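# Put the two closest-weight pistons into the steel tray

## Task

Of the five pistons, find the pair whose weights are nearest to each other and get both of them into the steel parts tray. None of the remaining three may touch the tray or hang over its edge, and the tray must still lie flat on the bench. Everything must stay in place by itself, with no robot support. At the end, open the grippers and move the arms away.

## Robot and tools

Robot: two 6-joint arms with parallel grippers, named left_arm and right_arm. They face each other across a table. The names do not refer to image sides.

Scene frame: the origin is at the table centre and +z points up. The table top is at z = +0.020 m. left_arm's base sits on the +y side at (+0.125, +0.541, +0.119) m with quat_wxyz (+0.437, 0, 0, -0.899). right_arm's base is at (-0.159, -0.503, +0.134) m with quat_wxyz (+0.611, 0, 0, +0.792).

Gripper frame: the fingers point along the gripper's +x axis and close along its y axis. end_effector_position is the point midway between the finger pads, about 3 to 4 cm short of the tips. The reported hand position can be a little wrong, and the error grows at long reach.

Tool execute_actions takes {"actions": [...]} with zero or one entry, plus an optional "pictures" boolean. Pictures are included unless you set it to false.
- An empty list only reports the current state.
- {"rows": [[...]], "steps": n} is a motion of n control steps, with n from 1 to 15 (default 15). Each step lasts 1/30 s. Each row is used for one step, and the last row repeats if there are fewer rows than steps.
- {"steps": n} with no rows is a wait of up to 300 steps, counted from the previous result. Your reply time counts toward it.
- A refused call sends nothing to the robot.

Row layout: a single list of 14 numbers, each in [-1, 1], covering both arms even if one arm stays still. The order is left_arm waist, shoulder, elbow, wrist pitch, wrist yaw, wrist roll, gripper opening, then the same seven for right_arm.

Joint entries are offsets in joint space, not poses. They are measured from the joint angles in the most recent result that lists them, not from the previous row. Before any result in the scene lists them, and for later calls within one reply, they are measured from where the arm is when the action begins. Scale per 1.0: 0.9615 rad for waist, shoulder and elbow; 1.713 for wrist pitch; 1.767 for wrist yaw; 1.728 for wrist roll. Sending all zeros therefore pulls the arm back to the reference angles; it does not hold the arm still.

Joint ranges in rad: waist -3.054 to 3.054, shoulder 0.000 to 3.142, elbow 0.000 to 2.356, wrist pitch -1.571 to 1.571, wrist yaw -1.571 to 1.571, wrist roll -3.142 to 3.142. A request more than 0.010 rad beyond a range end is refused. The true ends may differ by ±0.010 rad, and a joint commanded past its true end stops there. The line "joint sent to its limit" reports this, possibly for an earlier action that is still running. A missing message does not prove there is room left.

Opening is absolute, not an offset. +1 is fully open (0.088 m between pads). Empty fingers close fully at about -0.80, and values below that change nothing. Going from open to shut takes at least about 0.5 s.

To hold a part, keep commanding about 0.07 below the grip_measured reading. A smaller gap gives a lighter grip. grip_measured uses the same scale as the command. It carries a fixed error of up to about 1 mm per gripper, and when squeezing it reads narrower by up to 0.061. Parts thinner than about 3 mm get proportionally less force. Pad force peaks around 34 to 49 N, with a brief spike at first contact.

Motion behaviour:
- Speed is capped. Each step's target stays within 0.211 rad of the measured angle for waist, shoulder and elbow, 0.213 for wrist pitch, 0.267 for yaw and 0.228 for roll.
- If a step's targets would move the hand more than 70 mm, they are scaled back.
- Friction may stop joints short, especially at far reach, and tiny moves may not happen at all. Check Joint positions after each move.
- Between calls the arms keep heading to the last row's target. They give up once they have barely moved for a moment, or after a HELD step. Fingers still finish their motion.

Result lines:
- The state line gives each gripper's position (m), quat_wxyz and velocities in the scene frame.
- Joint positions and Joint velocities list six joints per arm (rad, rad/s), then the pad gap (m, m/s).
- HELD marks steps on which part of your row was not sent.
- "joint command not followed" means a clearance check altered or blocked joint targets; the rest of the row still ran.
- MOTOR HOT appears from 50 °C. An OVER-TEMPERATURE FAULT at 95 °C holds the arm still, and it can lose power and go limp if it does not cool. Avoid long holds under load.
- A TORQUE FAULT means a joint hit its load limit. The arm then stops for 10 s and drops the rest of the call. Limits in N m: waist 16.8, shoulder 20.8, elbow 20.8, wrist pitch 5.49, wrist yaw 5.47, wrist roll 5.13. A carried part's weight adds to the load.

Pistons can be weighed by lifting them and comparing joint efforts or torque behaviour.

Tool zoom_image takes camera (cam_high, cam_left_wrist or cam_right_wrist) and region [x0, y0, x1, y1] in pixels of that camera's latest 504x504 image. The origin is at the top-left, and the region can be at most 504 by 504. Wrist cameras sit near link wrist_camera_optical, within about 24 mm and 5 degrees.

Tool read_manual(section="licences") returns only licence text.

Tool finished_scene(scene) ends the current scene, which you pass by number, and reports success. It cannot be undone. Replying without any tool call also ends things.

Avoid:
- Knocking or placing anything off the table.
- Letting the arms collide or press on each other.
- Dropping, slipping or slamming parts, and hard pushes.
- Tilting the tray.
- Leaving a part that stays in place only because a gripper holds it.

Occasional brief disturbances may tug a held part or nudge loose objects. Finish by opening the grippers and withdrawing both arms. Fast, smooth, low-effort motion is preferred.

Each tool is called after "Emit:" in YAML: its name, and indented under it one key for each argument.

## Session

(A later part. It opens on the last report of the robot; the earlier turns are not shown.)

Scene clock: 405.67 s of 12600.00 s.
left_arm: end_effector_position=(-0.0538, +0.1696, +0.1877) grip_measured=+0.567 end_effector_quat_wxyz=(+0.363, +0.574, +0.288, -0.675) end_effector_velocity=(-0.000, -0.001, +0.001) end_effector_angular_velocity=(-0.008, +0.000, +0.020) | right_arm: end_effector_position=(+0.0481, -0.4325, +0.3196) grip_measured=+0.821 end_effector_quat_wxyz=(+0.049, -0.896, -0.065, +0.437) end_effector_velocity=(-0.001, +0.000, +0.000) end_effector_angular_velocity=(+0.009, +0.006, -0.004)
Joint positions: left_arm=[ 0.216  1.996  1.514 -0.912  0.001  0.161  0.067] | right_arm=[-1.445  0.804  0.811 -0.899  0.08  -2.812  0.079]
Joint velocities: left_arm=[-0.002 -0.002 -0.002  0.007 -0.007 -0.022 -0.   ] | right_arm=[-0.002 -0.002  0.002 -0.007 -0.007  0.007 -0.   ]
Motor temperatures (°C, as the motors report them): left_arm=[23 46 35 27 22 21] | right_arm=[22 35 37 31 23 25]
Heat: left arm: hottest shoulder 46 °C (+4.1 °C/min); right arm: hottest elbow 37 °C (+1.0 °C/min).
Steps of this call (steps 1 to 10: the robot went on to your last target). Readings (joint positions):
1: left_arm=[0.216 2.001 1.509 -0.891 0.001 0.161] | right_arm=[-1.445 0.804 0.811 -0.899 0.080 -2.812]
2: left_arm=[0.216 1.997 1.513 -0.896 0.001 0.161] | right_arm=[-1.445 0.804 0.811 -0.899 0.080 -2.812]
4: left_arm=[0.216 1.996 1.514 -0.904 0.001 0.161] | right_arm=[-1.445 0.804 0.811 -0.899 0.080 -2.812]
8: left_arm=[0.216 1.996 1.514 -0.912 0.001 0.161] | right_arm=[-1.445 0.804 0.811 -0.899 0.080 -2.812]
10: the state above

Emit:
execute_actions:
  actions:
    - {"rows":[[-0.005,0.01,0.015,-0.003,0,0,0.48,0,0,0,0,0,0,0.82],[-0.01,0.025,0.04,-0.008,0,0,0.48,0,0,0,0,0,0,0.82],[-0.015,0.05,0.08,-0.015,0,0,0.48,0,0,0,0,0,0,0.82],[-0.02,0.085,0.135,-0.025,0,0,0.48,0,0,0,0,0,0,0.82],[-0.026,0.125,0.195,-0.037,0,0,0.48,0,0,0,0,0,0,0.82],[-0.032,0.165,0.26,-0.049,0,0,0.48,0,0,0,0,0,0,0.82],[-0.038,0.205,0.325,-0.061,0,0,0.48,0,0,0,0,0,0,0.82],[-0.044,0.245,0.39,-0.073,0,0,0.48,0,0,0,0,0,0,0.82],[-0.05,0.285,0.455,-0.085,0,0,0.48,0,0,0,0,0,0,0.82],[-0.056,0.325,0.52,-0.097,0,0,0.48,0,0,0,0,0,0,0.82],[-0.062,0.365,0.58,-0.109,0,0,0.48,0,0,0,0,0,0,0.82],[-0.068,0.405,0.64,-0.12,0,0,0.48,0,0,0,0,0,0,0.82],[-0.073,0.44,0.69,-0.13,0,0,0.48,0,0,0,0,0,0,0.82],[-0.077,0.467,0.73,-0.137,0,0,0.48,0,0,0,0,0,0,0.82],[-0.08,0.485,0.755,-0.141,0,0,0.48,0,0,0,0,0,0,0.82]]}
  pictures: false

Emit:
execute_actions:
  actions:
    - {"steps":20}

Scene clock: 413.40 s of 12600.00 s.
left_arm: end_effector_position=(-0.1252, +0.0972, +0.1897) grip_measured=+0.567 end_effector_quat_wxyz=(+0.347, +0.573, +0.263, -0.695) end_effector_velocity=(-0.144, -0.098, -0.071) end_effector_angular_velocity=(-0.020, -0.011, -0.147) | right_arm: end_effector_position=(+0.0481, -0.4325, +0.3196) grip_measured=+0.821 end_effector_quat_wxyz=(+0.049, -0.896, -0.065, +0.437) end_effector_velocity=(-0.002, +0.002, -0.002) end_effector_angular_velocity=(+0.018, +0.014, +0.006)
Joint positions: left_arm=[ 0.152  2.384  2.14  -1.117  0.001  0.161  0.067] | right_arm=[-1.445  0.804  0.811 -0.899  0.08  -2.812  0.079]
Joint velocities: left_arm=[-0.159  0.842  1.199 -0.344 -0.022 -0.007 -0.   ] | right_arm=[-0.002 -0.002 -0.002 -0.007 -0.022  0.007 -0.   ]
Motor temperatures (°C, as the motors report them): left_arm=[23 45 36 27 22 21] | right_arm=[22 35 37 31 23 25]
Heat: left arm: hottest shoulder 45 °C (+1.0 °C/min); right arm: hottest elbow 37 °C (+1.0 °C/min).
Steps of this call (steps 1 to 30: the robot went on to your last target; steps 31 to 100: nothing new was sent; then 3.90 s passed at rest; steps 101 to 115: all 15 steps of this action). Readings (joint positions):
101: left_arm=[0.216 1.996 1.514 -0.912 0.001 0.161] | right_arm=[-1.445 0.804 0.811 -0.899 0.080 -2.812]
102: left_arm=[0.216 1.997 1.519 -0.916 0.001 0.161] | right_arm=[-1.445 0.804 0.811 -0.899 0.080 -2.812]
104: left_arm=[0.213 2.019 1.556 -0.940 0.001 0.161] | right_arm=[-1.445 0.804 0.811 -0.899 0.080 -2.812]
108: left_arm=[0.194 2.137 1.751 -0.993 0.001 0.161] | right_arm=[-1.445 0.804 0.811 -0.899 0.080 -2.812]
115: the state above

Scene clock: 414.07 s of 12600.00 s.
left_arm: end_effector_position=(-0.1355, +0.0933, +0.1815) grip_measured=+0.567 end_effector_quat_wxyz=(+0.340, +0.579, +0.262, -0.694) end_effector_velocity=(+0.000, +0.001, +0.002) end_effector_angular_velocity=(-0.001, -0.006, +0.006) | right_arm: end_effector_position=(+0.0481, -0.4325, +0.3196) grip_measured=+0.821 end_effector_quat_wxyz=(+0.049, -0.896, -0.065, +0.437) end_effector_velocity=(+0.001, -0.000, +0.000) end_effector_angular_velocity=(+0.004, -0.006, +0.003)
Joint positions: left_arm=[ 0.138  2.449  2.227 -1.152  0.001  0.161  0.067] | right_arm=[-1.445  0.804  0.811 -0.899  0.08  -2.812  0.079]
Joint velocities: left_arm=[-0.002 -0.002  0.002 -0.007 -0.007 -0.007 -0.   ] | right_arm=[-0.007 -0.002 -0.002  0.007 -0.007 -0.007 -0.   ]
Motor temperatures (°C, as the motors report them): left_arm=[23 45 36 27 22 21] | right_arm=[22 35 37 31 23 25]
Heat: left arm: hottest shoulder 45 °C (+1.0 °C/min); right arm: hottest elbow 37 °C (+1.0 °C/min).
Steps of this call (steps 1 to 20: the robot went on to your last target). Readings (joint positions):
1: left_arm=[0.147 2.406 2.172 -1.126 0.001 0.161] | right_arm=[-1.445 0.804 0.811 -0.899 0.080 -2.812]
2: left_arm=[0.143 2.422 2.191 -1.133 0.001 0.161] | right_arm=[-1.445 0.804 0.811 -0.899 0.080 -2.812]
4: left_arm=[0.138 2.440 2.208 -1.147 0.001 0.161] | right_arm=[-1.445 0.804 0.811 -0.899 0.080 -2.812]
8: left_arm=[0.138 2.449 2.219 -1.151 0.001 0.161] | right_arm=[-1.445 0.804 0.811 -0.899 0.080 -2.812]
20: the state above

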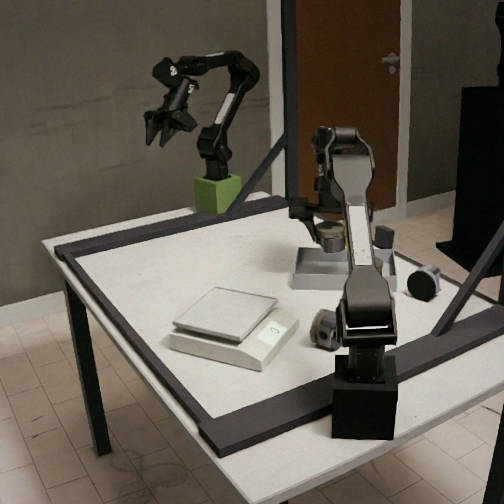

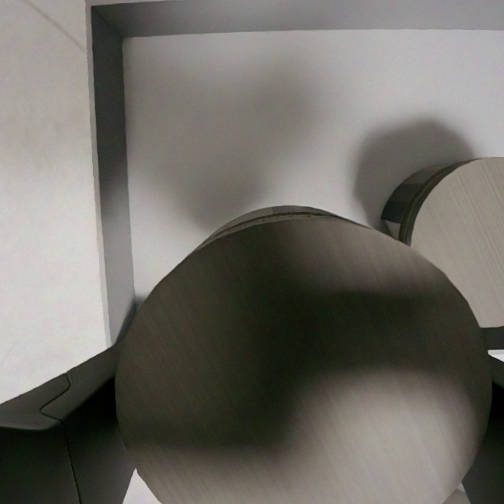

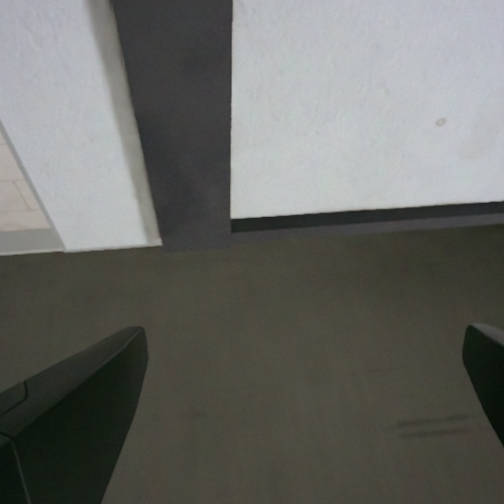

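Emit:
execute_actions:
  actions:
    - {"rows":[[0.004,0.005,0.01,0.008,0,0,0.48,0,0,0,0,0,0,0.82],[0.008,0.015,0.022,0.018,0,0,0.48,0,0,0,0,0,0,0.82],[0.012,0.028,0.036,0.028,0,0,0.48,0,0,0,0,0,0,0.82],[0.016,0.042,0.05,0.038,0,0,0.48,0,0,0,0,0,0,0.82],[0.02,0.056,0.064,0.048,0,0,0.48,0,0,0,0,0,0,0.82],[0.024,0.07,0.077,0.058,0,0,0.48,0,0,0,0,0,0,0.82],[0.024,0.084,0.089,0.065,0,0,0.48,0,0,0,0,0,0,0.82],[0.024,0.098,0.098,0.07,0,0,0.48,0,0,0,0,0,0,0.82],[0.024,0.112,0.098,0.07,0,0,0.48,0,0,0,0,0,0,0.82],[0.024,0.125,0.098,0.07,0,0,0.48,0,0,0,0,0,0,0.82],[0.024,0.136,0.098,0.07,0,0,0.48,0,0,0,0,0,0,0.82],[0.024,0.144,0.098,0.07,0,0,0.48,0,0,0,0,0,0,0.82]]}
  pictures: false

Emit:
execute_actions:
  actions:
    - {"steps":12}

Scene clock: 428.07 s of 12600.00 s.
left_arm: end_effector_position=(-0.1418, +0.0565, +0.1517) grip_measured=+0.567 end_effector_quat_wxyz=(+0.363, +0.550, +0.251, -0.709) end_effector_velocity=(+0.007, +0.018, -0.130) end_effector_angular_velocity=(+0.225, -0.113, +0.003) | right_arm: end_effector_position=(+0.0481, -0.4325, +0.3196) grip_measured=+0.821 end_effector_quat_wxyz=(+0.049, -0.896, -0.065, +0.437) end_effector_velocity=(+0.002, -0.001, +0.002) end_effector_angular_velocity=(-0.005, -0.015, -0.001)
Joint positions: left_arm=[ 0.162  2.567  2.31  -1.038  0.001  0.161  0.067] | right_arm=[-1.445  0.804  0.811 -0.899  0.08  -2.812  0.079]
Joint velocities: left_arm=[-0.002  0.242 -0.002 -0.007  0.007 -0.007 -0.   ] | right_arm=[-0.002 -0.002  0.002  0.007  0.007 -0.007  0.   ]
Motor temperatures (°C, as the motors report them): left_arm=[23 46 37 27 22 21] | right_arm=[22 35 37 31 23 25]
Heat: left arm: hottest shoulder 46 °C (+1.0 °C/min); right arm: hottest elbow 37 °C (+0.0 °C/min).
Steps of this call (steps 1 to 15: the robot went on to your last target; steps 16 to 90: nothing new was sent; then 10.50 s passed at rest; steps 91 to 105: all 15 steps of this action). Readings (joint positions):
91: left_arm=[0.138 2.449 2.227 -1.152 0.001 0.161] | right_arm=[-1.445 0.804 0.811 -0.899 0.080 -2.812]
92: left_arm=[0.138 2.449 2.228 -1.148 0.001 0.161] | right_arm=[-1.445 0.804 0.811 -0.899 0.080 -2.812]
94: left_arm=[0.140 2.456 2.239 -1.124 0.001 0.161] | right_arm=[-1.445 0.804 0.811 -0.899 0.080 -2.812]
98: left_arm=[0.151 2.494 2.287 -1.061 0.001 0.161] | right_arm=[-1.445 0.804 0.811 -0.899 0.080 -2.812]
105: the state above

Scene clock: 428.47 s of 12600.00 s.
left_arm: end_effector_position=(-0.1419, +0.0563, +0.1449) grip_measured=+0.567 end_effector_quat_wxyz=(+0.361, +0.553, +0.253, -0.707) end_effector_velocity=(-0.001, -0.001, +0.001) end_effector_angular_velocity=(-0.011, -0.004, -0.008) | right_arm: end_effector_position=(+0.0481, -0.4325, +0.3196) grip_measured=+0.821 end_effector_quat_wxyz=(+0.049, -0.896, -0.065, +0.437) end_effector_velocity=(-0.002, -0.000, -0.002) end_effector_angular_velocity=(-0.002, +0.008, +0.008)
Joint positions: left_arm=[ 0.162  2.581  2.312 -1.034  0.001  0.161  0.067] | right_arm=[-1.445  0.804  0.811 -0.899  0.08  -2.812  0.079]
Joint velocities: left_arm=[-0.002 -0.002 -0.002  0.007 -0.007  0.007  0.   ] | right_arm=[-0.002 -0.002 -0.002 -0.007 -0.007 -0.007 -0.   ]
Motor temperatures (°C, as the motors report them): left_arm=[23 46 37 27 22 21] | right_arm=[22 35 37 31 23 25]
Heat: left arm: hottest shoulder 46 °C (+1.0 °C/min); right arm: hottest elbow 37 °C (+0.0 °C/min).
Steps of this call (steps 1 to 12: the robot went on to your last target). Readings (joint positions):
1: left_arm=[0.162 2.573 2.310 -1.038 0.001 0.161] | right_arm=[-1.445 0.804 0.811 -0.899 0.080 -2.812]
2: left_arm=[0.162 2.578 2.310 -1.038 0.001 0.161] | right_arm=[-1.445 0.804 0.811 -0.899 0.080 -2.812]
4: left_arm=[0.162 2.581 2.310 -1.038 0.001 0.161] | right_arm=[-1.445 0.804 0.811 -0.899 0.080 -2.812]
8: left_arm=[0.162 2.581 2.312 -1.034 0.001 0.161] | right_arm=[-1.445 0.804 0.811 -0.899 0.080 -2.812]
12: the state above

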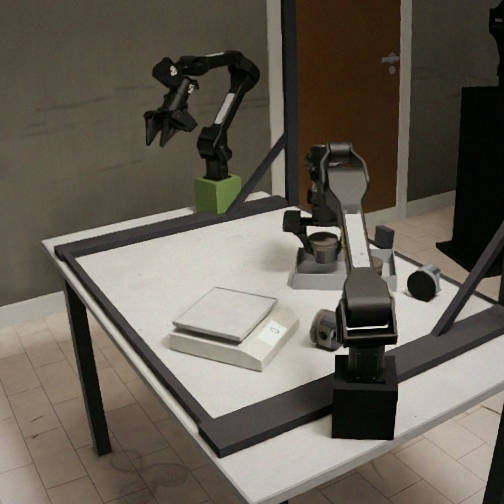

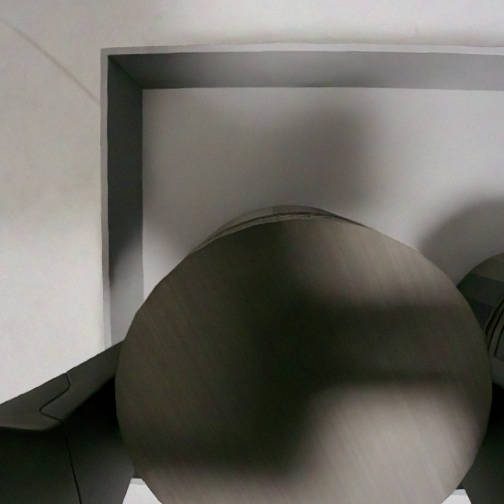

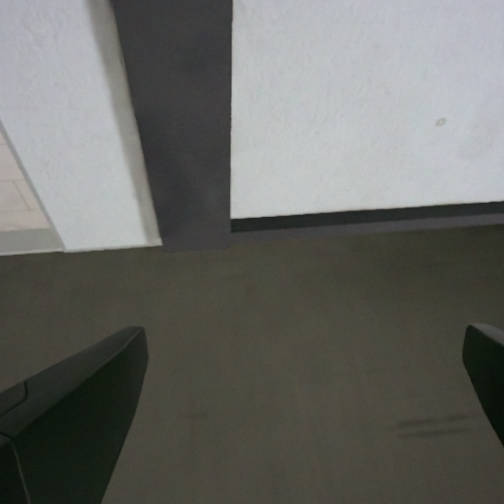

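Emit:
execute_actions:
  actions:
    - {"rows":[[-0.004,0.008,0,0.003,0,0,0.48,0,0,0,0,0,0,0.82],[-0.008,0.018,0,0.006,0,0,0.48,0,0,0,0,0,0,0.82],[-0.012,0.028,0,0.009,0,0,0.48,0,0,0,0,0,0,0.82],[-0.012,0.038,0,0.012,0,0,0.48,0,0,0,0,0,0,0.82],[-0.012,0.048,0,0.015,0,0,0.48,0,0,0,0,0,0,0.82],[-0.012,0.058,0,0.018,0,0,0.48,0,0,0,0,0,0,0.82],[-0.012,0.068,0,0.021,0,0,0.48,0,0,0,0,0,0,0.82],[-0.012,0.078,0,0.024,0,0,0.48,0,0,0,0,0,0,0.82],[-0.012,0.087,0,0.027,0,0,0.48,0,0,0,0,0,0,0.82],[-0.012,0.095,0,0.03,0,0,0.48,0,0,0,0,0,0,0.82],[-0.012,0.102,0,0.03,0,0,0.48,0,0,0,0,0,0,0.82],[-0.012,0.108,0,0.03,0,0,0.48,0,0,0,0,0,0,0.82],[-0.012,0.113,0,0.03,0,0,0.48,0,0,0,0,0,0,0.82]]}
  pictures: false

Emit:
execute_actions:
  actions:
    - {"steps":12}

Scene clock: 434.67 s of 12600.00 s.
left_arm: end_effector_position=(-0.1468, +0.0588, +0.0978) grip_measured=+0.567 end_effector_quat_wxyz=(+0.349, +0.569, +0.260, -0.697) end_effector_velocity=(+0.010, +0.022, -0.081) end_effector_angular_velocity=(+0.154, -0.080, -0.011) | right_arm: end_effector_position=(+0.0481, -0.4325, +0.3196) grip_measured=+0.821 end_effector_quat_wxyz=(+0.049, -0.896, -0.065, +0.437) end_effector_velocity=(-0.004, -0.001, -0.004) end_effector_angular_velocity=(-0.009, +0.026, +0.008)
Joint positions: left_arm=[ 0.152  2.674  2.312 -0.989  0.001  0.161  0.067] | right_arm=[-1.445  0.804  0.811 -0.899  0.08  -2.812  0.079]
Joint velocities: left_arm=[-0.002  0.149 -0.002 -0.022  0.007  0.007 -0.   ] | right_arm=[-0.002  0.002 -0.002 -0.022 -0.007 -0.007 -0.   ]
Motor temperatures (°C, as the motors report them): left_arm=[23 47 37 27 22 21] | right_arm=[22 35 37 31 23 25]
Heat: left arm: hottest shoulder 47 °C (+1.0 °C/min); right arm: hottest elbow 37 °C (+0.0 °C/min).
Steps of this call (steps 1 to 30: the robot went on to your last target; steps 31 to 100: nothing new was sent; then 2.37 s passed at rest; steps 101 to 115: all 15 steps of this action). Readings (joint positions):
101: left_arm=[0.162 2.581 2.312 -1.034 0.001 0.161] | right_arm=[-1.445 0.804 0.811 -0.899 0.080 -2.812]
102: left_arm=[0.162 2.581 2.312 -1.033 0.001 0.161] | right_arm=[-1.445 0.804 0.811 -0.899 0.080 -2.812]
104: left_arm=[0.160 2.585 2.312 -1.026 0.001 0.161] | right_arm=[-1.445 0.804 0.811 -0.899 0.080 -2.812]
108: left_arm=[0.154 2.609 2.312 -1.006 0.001 0.161] | right_arm=[-1.445 0.804 0.811 -0.899 0.080 -2.812]
115: the state above

Scene clock: 435.07 s of 12600.00 s.
left_arm: end_effector_position=(-0.1469, +0.0586, +0.0946) grip_measured=+0.567 end_effector_quat_wxyz=(+0.349, +0.570, +0.261, -0.697) end_effector_velocity=(-0.001, +0.004, -0.001) end_effector_angular_velocity=(+0.008, -0.011, +0.001) | right_arm: end_effector_position=(+0.0481, -0.4325, +0.3196) grip_measured=+0.821 end_effector_quat_wxyz=(+0.049, -0.896, -0.065, +0.437) end_effector_velocity=(-0.002, -0.000, -0.002) end_effector_angular_velocity=(-0.002, +0.008, +0.008)
Joint positions: left_arm=[ 0.152  2.68   2.312 -0.984  0.001  0.161  0.067] | right_arm=[-1.445  0.804  0.811 -0.899  0.08  -2.812  0.079]
Joint velocities: left_arm=[-0.007 -0.002 -0.007 -0.007 -0.007 -0.007 -0.   ] | right_arm=[-0.002 -0.002 -0.002 -0.007 -0.007 -0.007 -0.   ]
Motor temperatures (°C, as the motors report them): left_arm=[23 47 37 27 22 21] | right_arm=[22 35 37 31 23 25]
Heat: left arm: hottest shoulder 47 °C (+1.0 °C/min); right arm: hottest elbow 37 °C (+0.0 °C/min).
Steps of this call (steps 1 to 12: the robot went on to your last target). Readings (joint positions):
1: left_arm=[0.152 2.678 2.312 -0.989 0.001 0.161] | right_arm=[-1.445 0.804 0.811 -0.899 0.080 -2.812]
2: left_arm=[0.152 2.680 2.312 -0.988 0.001 0.161] | right_arm=[-1.445 0.804 0.811 -0.899 0.080 -2.812]
4: left_arm=[0.152 2.680 2.312 -0.987 0.001 0.161] | right_arm=[-1.445 0.804 0.811 -0.899 0.080 -2.812]
8: left_arm=[0.152 2.680 2.312 -0.984 0.001 0.161] | right_arm=[-1.445 0.804 0.811 -0.899 0.080 -2.812]
12: the state above

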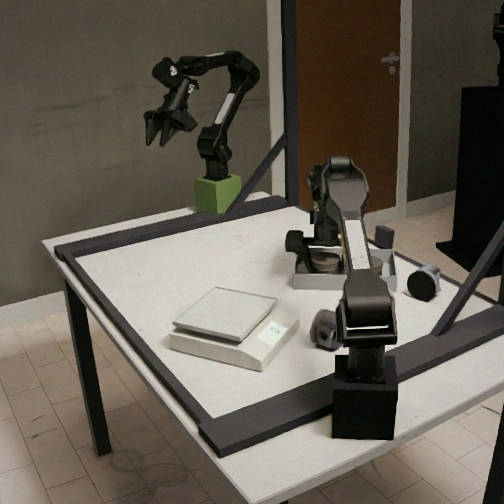

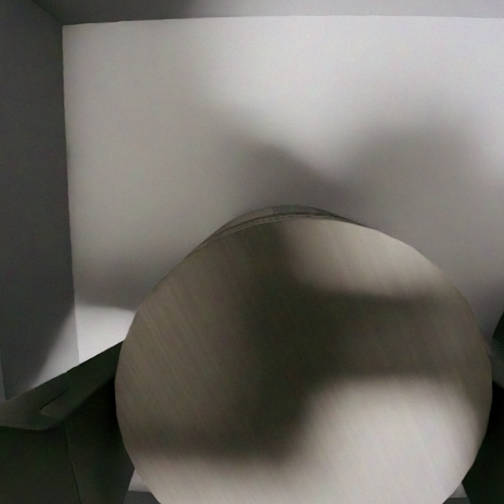

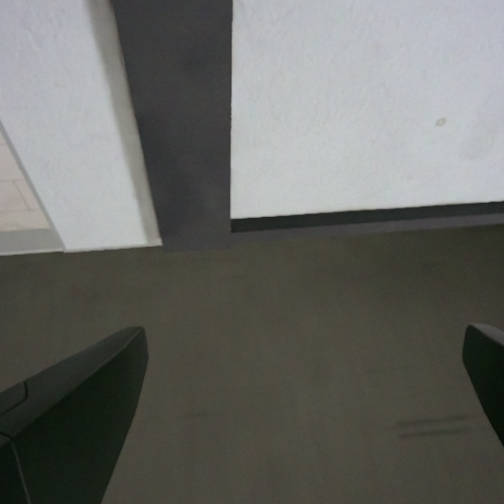

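Emit:
execute_actions:
  actions:
    - {"rows":[[0,0.008,0,0,0,0,0.48,0,0,0,0,0,0,0.82],[0,0.012,0,0,0,0,0.48,0,0,0,0,0,0,0.82],[0,0.016,0,0,0,0,0.48,0,0,0,0,0,0,0.82],[0,0.02,0,0,0,0,0.48,0,0,0,0,0,0,0.82],[0,0.024,0,0,0,0,0.48,0,0,0,0,0,0,0.82],[0,0.027,0,0,0,0,0.48,0,0,0,0,0,0,0.82],[0,0.03,0,0,0,0,0.48,0,0,0,0,0,0,0.82]]}
  pictures: false

Emit:
execute_actions:
  actions:
    - {"rows":[[0,0,0,0,0,0,0.54,0,0,0,0,0,0,0.82],[0,0,0,0,0,0,0.6,0,0,0,0,0,0,0.82],[0,0,0,0,0,0,0.65,0,0,0,0,0,0,0.82],[0,0,0,0,0,0,0.7,0,0,0,0,0,0,0.82],[0,0,0,0,0,0,0.76,0,0,0,0,0,0,0.82],[0,0,0,0,0,0,0.8,0,0,0,0,0,0,0.82]],"steps":12}
  pictures: false

Emit:
execute_actions:
  actions:
    - {"rows":[[0,-0.01,0,-0.002,0,0,0.8,0,0,0,0,0,0,0.82],[0,-0.025,0,-0.006,0,0,0.8,0,0,0,0,0,0,0.82],[0,-0.04,0,-0.01,0,0,0.8,0,0,0,0,0,0,0.82],[0,-0.06,0,-0.015,0,0,0.8,0,0,0,0,0,0,0.82],[0,-0.08,0,-0.02,0,0,0.8,0,0,0,0,0,0,0.82],[0,-0.1,0,-0.025,0,0,0.8,0,0,0,0,0,0,0.82],[0,-0.12,0,-0.03,0,0,0.8,0,0,0,0,0,0,0.82],[0,-0.145,0,-0.035,0,0,0.8,0,0,0,0,0,0,0.82],[0,-0.17,0,-0.04,0,0,0.8,0,0,0,0,0,0,0.82],[0,-0.2,0,-0.05,0,0,0.8,0,0,0,0,0,0,0.82],[0,-0.23,0,-0.06,0,0,0.8,0,0,0,0,0,0,0.82],[0,-0.26,0,-0.07,0,0,0.8,0,0,0,0,0,0,0.82],[0,-0.29,0,-0.08,0,0,0.8,0,0,0,0,0,0,0.82],[0,-0.32,0,-0.09,0,0,0.8,0,0,0,0,0,0,0.82],[0,-0.35,0,-0.1,0,0,0.8,0,0,0,0,0,0,0.82]]}
  pictures: false

Emit:
execute_actions:
  actions:
    - {"rows":[[0,-0.1,-0.03,-0.02,0,0,0.8,0,0,0,0,0,0,0.82],[0,-0.14,-0.07,-0.02,0,0,0.8,0,0,0,0,0,0,0.82],[0,-0.18,-0.12,-0.02,0,0,0.8,0,0,0,0,0,0,0.82],[0,-0.22,-0.17,-0.02,0,0,0.8,0,0,0,0,0,0,0.82],[0,-0.26,-0.22,-0.02,0,0,0.8,0,0,0,0,0,0,0.82],[0,-0.3,-0.27,-0.02,0,0,0.8,0,0,0,0,0,0,0.82],[0,-0.34,-0.32,-0.02,0,0,0.8,0,0,0,0,0,0,0.82],[0,-0.38,-0.37,-0.02,0,0,0.8,0,0,0,0,0,0,0.82],[0,-0.42,-0.42,-0.02,0,0,0.8,0,0,0,0,0,0,0.82],[0,-0.46,-0.47,-0.02,0,0,0.8,0,0,0,0,0,0,0.82],[0,-0.5,-0.52,-0.02,0,0,0.8,0,0,0,0,0,0,0.82],[0,-0.54,-0.57,-0.02,0,0,0.8,0,0,0,0,0,0,0.82],[0,-0.57,-0.61,-0.02,0,0,0.8,0,0,0,0,0,0,0.82],[0,-0.59,-0.64,-0.02,0,0,0.8,0,0,0,0,0,0,0.82],[0,-0.6,-0.65,-0.02,0,0,0.8,0,0,0,0,0,0,0.82]]}
  pictures: false

Emit:
execute_actions:
  actions:
    - {"steps":15}

Scene clock: 451.43 s of 12600.00 s.
left_arm: end_effector_position=(-0.1465, +0.0593, +0.0913) grip_measured=+0.567 end_effector_quat_wxyz=(+0.347, +0.572, +0.262, -0.695) end_effector_velocity=(+0.002, +0.004, -0.000) end_effector_angular_velocity=(+0.015, -0.018, -0.008) | right_arm: end_effector_position=(+0.0481, -0.4325, +0.3196) grip_measured=+0.821 end_effector_quat_wxyz=(+0.049, -0.896, -0.065, +0.437) end_effector_velocity=(-0.002, -0.000, -0.002) end_effector_angular_velocity=(-0.002, +0.008, +0.008)
Joint positions: left_arm=[ 0.152  2.686  2.312 -0.984  0.001  0.161  0.067] | right_arm=[-1.445  0.804  0.811 -0.899  0.08  -2.812  0.079]
Joint velocities: left_arm=[-0.002 -0.002 -0.002 -0.022 -0.007  0.007 -0.   ] | right_arm=[-0.002 -0.002 -0.002 -0.007 -0.007 -0.007 -0.   ]
Motor temperatures (°C, as the motors report them): left_arm=[23 49 37 27 22 21] | right_arm=[22 35 37 31 23 25]
Heat: left arm: hottest shoulder 49 °C (+3.0 °C/min); right arm: hottest elbow 37 °C (+0.0 °C/min).
Steps of this call (steps 1 to 15: the robot went on to your last target; steps 16 to 90: nothing new was sent; then 12.87 s passed at rest; steps 91 to 105: all 15 steps of this action). Readings (joint positions):
91: left_arm=[0.152 2.680 2.312 -0.984 0.001 0.161] | right_arm=[-1.445 0.804 0.811 -0.899 0.080 -2.812]
92: left_arm=[0.152 2.680 2.312 -0.984 0.001 0.161] | right_arm=[-1.445 0.804 0.811 -0.899 0.080 -2.812]
94: left_arm=[0.152 2.680 2.312 -0.984 0.001 0.161] | right_arm=[-1.445 0.804 0.811 -0.899 0.080 -2.812]
98: left_arm=[0.152 2.685 2.312 -0.984 0.001 0.161] | right_arm=[-1.445 0.804 0.811 -0.899 0.080 -2.812]
105: the state above

Scene clock: 451.83 s of 12600.00 s.
left_arm: end_effector_position=(-0.1465, +0.0593, +0.0913) grip_measured=+0.788 end_effector_quat_wxyz=(+0.347, +0.572, +0.262, -0.695) end_effector_velocity=(-0.001, +0.004, -0.002) end_effector_angular_velocity=(+0.008, -0.011, +0.001) | right_arm: end_effector_position=(+0.0481, -0.4325, +0.3196) grip_measured=+0.821 end_effector_quat_wxyz=(+0.049, -0.896, -0.065, +0.437) end_effector_velocity=(-0.003, +0.002, -0.004) end_effector_angular_velocity=(+0.007, +0.017, +0.017)
Joint positions: left_arm=[ 0.152  2.686  2.312 -0.984  0.001  0.161  0.078] | right_arm=[-1.445  0.804  0.811 -0.899  0.08  -2.812  0.079]
Joint velocities: left_arm=[-0.007  0.002 -0.002 -0.007 -0.007 -0.007  0.005] | right_arm=[-0.002 -0.002 -0.007 -0.007 -0.022 -0.007 -0.   ]
Motor temperatures (°C, as the motors report them): left_arm=[23 49 37 27 22 21] | right_arm=[22 35 37 31 23 25]
Heat: left arm: hottest shoulder 49 °C (+3.0 °C/min); right arm: hottest elbow 37 °C (+0.0 °C/min).
Steps of this call (steps 1 to 12: all 12 steps of this action). Readings (joint positions):
1: left_arm=[0.152 2.686 2.312 -0.984 0.001 0.161] | right_arm=[-1.445 0.804 0.811 -0.899 0.080 -2.812]
2: left_arm=[0.152 2.686 2.312 -0.984 0.001 0.161] | right_arm=[-1.445 0.804 0.811 -0.899 0.080 -2.812]
4: left_arm=[0.152 2.686 2.312 -0.984 0.001 0.161] | right_arm=[-1.445 0.804 0.811 -0.899 0.080 -2.812]
8: left_arm=[0.152 2.686 2.312 -0.984 0.001 0.161] | right_arm=[-1.445 0.804 0.811 -0.899 0.080 -2.812]
12: the state above

Scene clock: 452.33 s of 12600.00 s.
left_arm: end_effector_position=(-0.1414, +0.0685, +0.2165) grip_measured=+0.797 end_effector_quat_wxyz=(+0.369, +0.533, +0.236, -0.724) end_effector_velocity=(+0.049, +0.083, +0.471) end_effector_angular_velocity=(-0.421, +0.222, +0.025) | right_arm: end_effector_position=(+0.0481, -0.4325, +0.3196) grip_measured=+0.821 end_effector_quat_wxyz=(+0.049, -0.896, -0.065, +0.437) end_effector_velocity=(+0.000, +0.001, +0.001) end_effector_angular_velocity=(+0.005, -0.010, +0.008)
Joint positions: left_arm=[ 0.152  2.436  2.312 -1.115  0.001  0.161  0.078] | right_arm=[-1.445  0.804  0.811 -0.899  0.08  -2.812  0.079]
Joint velocities: left_arm=[-0.002 -0.969 -0.002 -0.491 -0.022 -0.022 -0.   ] | right_arm=[-0.002 -0.007 -0.002  0.007 -0.007 -0.007 -0.   ]
Motor temperatures (°C, as the motors report them): left_arm=[23 50 37 27 22 21] | right_arm=[22 35 37 31 23 25]
Heat: left arm: hottest shoulder 50 °C (+4.0 °C/min); right arm: hottest elbow 37 °C (+0.0 °C/min). Fold the left arm in close to its base before you think long.
MOTOR HOT: a motor of the left arm reached 50 °C. Now the hottest motor of the left arm, joint 2 (shoulder), reports 50 °C. The temperature limit of the motors' drives, at which the controller stops that arm, is 95 °C. To cool a motor, set the load down, stop pushing, or move to a pose that needs little force.
Steps of this call (steps 1 to 15: all 15 steps of this action). Readings (joint positions):
1: left_arm=[0.152 2.686 2.312 -0.984 0.001 0.161] | right_arm=[-1.445 0.804 0.811 -0.899 0.080 -2.812]
2: left_arm=[0.152 2.686 2.312 -0.985 0.001 0.161] | right_arm=[-1.445 0.804 0.811 -0.899 0.080 -2.812]
4: left_arm=[0.152 2.679 2.312 -0.995 0.001 0.161] | right_arm=[-1.445 0.804 0.811 -0.899 0.080 -2.812]
8: left_arm=[0.152 2.631 2.312 -1.026 0.001 0.161] | right_arm=[-1.445 0.804 0.811 -0.899 0.080 -2.812]
15: the state above

Scene clock: 452.83 s of 12600.00 s.
left_arm: end_effector_position=(-0.0802, +0.1770, +0.2782) grip_measured=+0.797 end_effector_quat_wxyz=(+0.355, +0.558, +0.253, -0.706) end_effector_velocity=(+0.111, +0.201, +0.044) end_effector_angular_velocity=(+0.153, -0.072, +0.017) | right_arm: end_effector_position=(+0.0481, -0.4325, +0.3196) grip_measured=+0.821 end_effector_quat_wxyz=(+0.049, -0.896, -0.065, +0.437) end_effector_velocity=(-0.002, +0.002, -0.002) end_effector_angular_velocity=(+0.009, +0.012, +0.017)
Joint positions: left_arm=[ 0.152  1.924  1.761 -1.152  0.001  0.161  0.078] | right_arm=[-1.445  0.804  0.811 -0.899  0.08  -2.812  0.079]
Joint velocities: left_arm=[-0.002 -0.789 -0.862 -0.095  0.007 -0.022 -0.   ] | right_arm=[-0.002 -0.002 -0.002 -0.007 -0.022 -0.007 -0.   ]
Motor temperatures (°C, as the motors report them): left_arm=[23 50 37 27 22 21] | right_arm=[22 35 37 31 23 25]
Heat: left arm: hottest shoulder 50 °C (+4.0 °C/min); right arm: hottest elbow 37 °C (+0.0 °C/min). Fold the left arm in close to its base before you think long.
MOTOR HOT: still on. Now the hottest motor of the left arm, joint 2 (shoulder), reports 50 °C; a drive's own limit is 95 °C.
Steps of this call (steps 1 to 15: all 15 steps of this action). Readings (joint positions):
1: left_arm=[0.152 2.406 2.310 -1.127 0.001 0.161] | right_arm=[-1.445 0.804 0.811 -0.899 0.080 -2.812]
2: left_arm=[0.152 2.373 2.300 -1.129 0.001 0.161] | right_arm=[-1.445 0.804 0.811 -0.899 0.080 -2.812]
4: left_arm=[0.152 2.300 2.248 -1.134 0.001 0.161] | right_arm=[-1.445 0.804 0.811 -0.899 0.080 -2.812]
8: left_arm=[0.152 2.157 2.078 -1.143 0.001 0.161] | right_arm=[-1.445 0.804 0.811 -0.899 0.080 -2.812]
15: the state above

Scene clock: 453.33 s of 12600.00 s.
left_arm: end_effector_position=(-0.0728, +0.1901, +0.2810) grip_measured=+0.797 end_effector_quat_wxyz=(+0.354, +0.560, +0.254, -0.705) end_effector_velocity=(+0.005, +0.000, +0.002) end_effector_angular_velocity=(-0.009, -0.021, +0.001) | right_arm: end_effector_position=(+0.0481, -0.4325, +0.3196) grip_measured=+0.821 end_effector_quat_wxyz=(+0.049, -0.896, -0.065, +0.437) end_effector_velocity=(-0.001, -0.002, -0.000) end_effector_angular_velocity=(-0.002, +0.001, -0.013)
Joint positions: left_arm=[ 0.152  1.868  1.698 -1.151  0.001  0.161  0.078] | right_arm=[-1.445  0.804  0.811 -0.899  0.08  -2.812  0.079]
Joint velocities: left_arm=[ 0.002 -0.007 -0.002 -0.007 -0.022  0.007  0.   ] | right_arm=[-0.002 -0.007 -0.002 -0.007  0.007  0.007  0.   ]
Motor temperatures (°C, as the motors report them): left_arm=[23 50 37 27 22 21] | right_arm=[22 35 37 31 23 25]
Heat: left arm: hottest shoulder 50 °C (+4.0 °C/min); right arm: hottest elbow 37 °C (+0.0 °C/min). Fold the left arm in close to its base before you think long.
MOTOR HOT: still on. Now the hottest motor of the left arm, joint 2 (shoulder), reports 50 °C; a drive's own limit is 95 °C.
Steps of this call (steps 1 to 15: the robot went on to your last target). Readings (joint positions):
1: left_arm=[0.152 1.903 1.739 -1.153 0.001 0.161] | right_arm=[-1.445 0.804 0.811 -0.899 0.080 -2.812]
2: left_arm=[0.152 1.888 1.726 -1.153 0.001 0.161] | right_arm=[-1.445 0.804 0.811 -0.899 0.080 -2.812]
4: left_arm=[0.152 1.872 1.713 -1.152 0.001 0.161] | right_arm=[-1.445 0.804 0.811 -0.899 0.080 -2.812]
8: left_arm=[0.152 1.868 1.702 -1.151 0.001 0.161] | right_arm=[-1.445 0.804 0.811 -0.899 0.080 -2.812]
15: the state above

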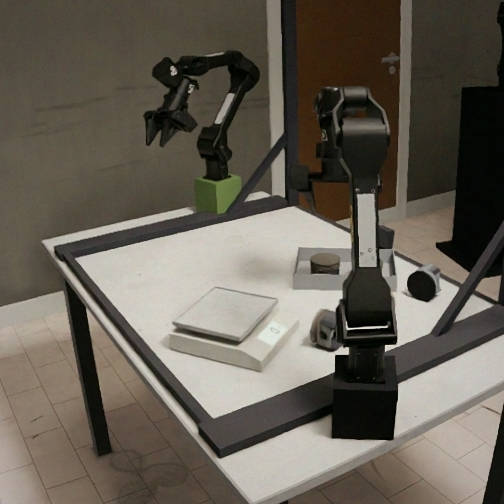

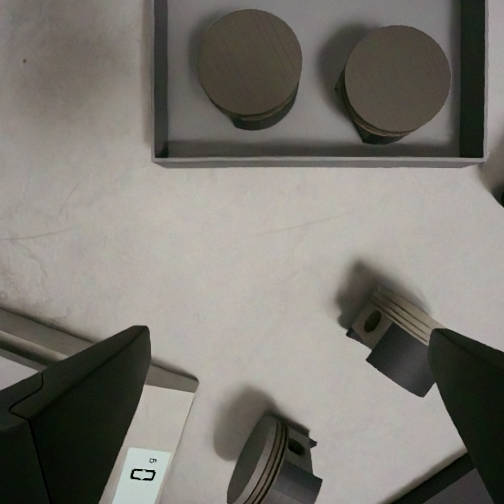

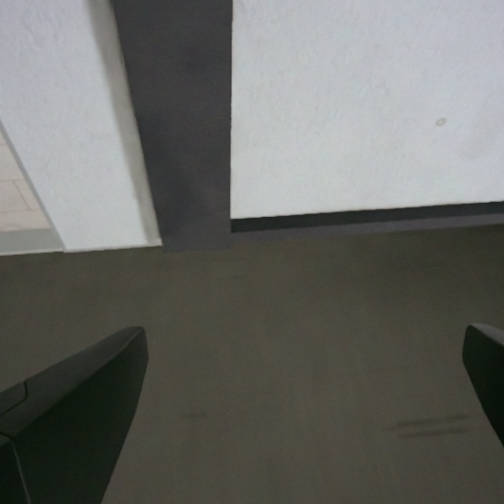

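Emit:
finished_scene:
  scene: 2

The scene is finished: the task was done.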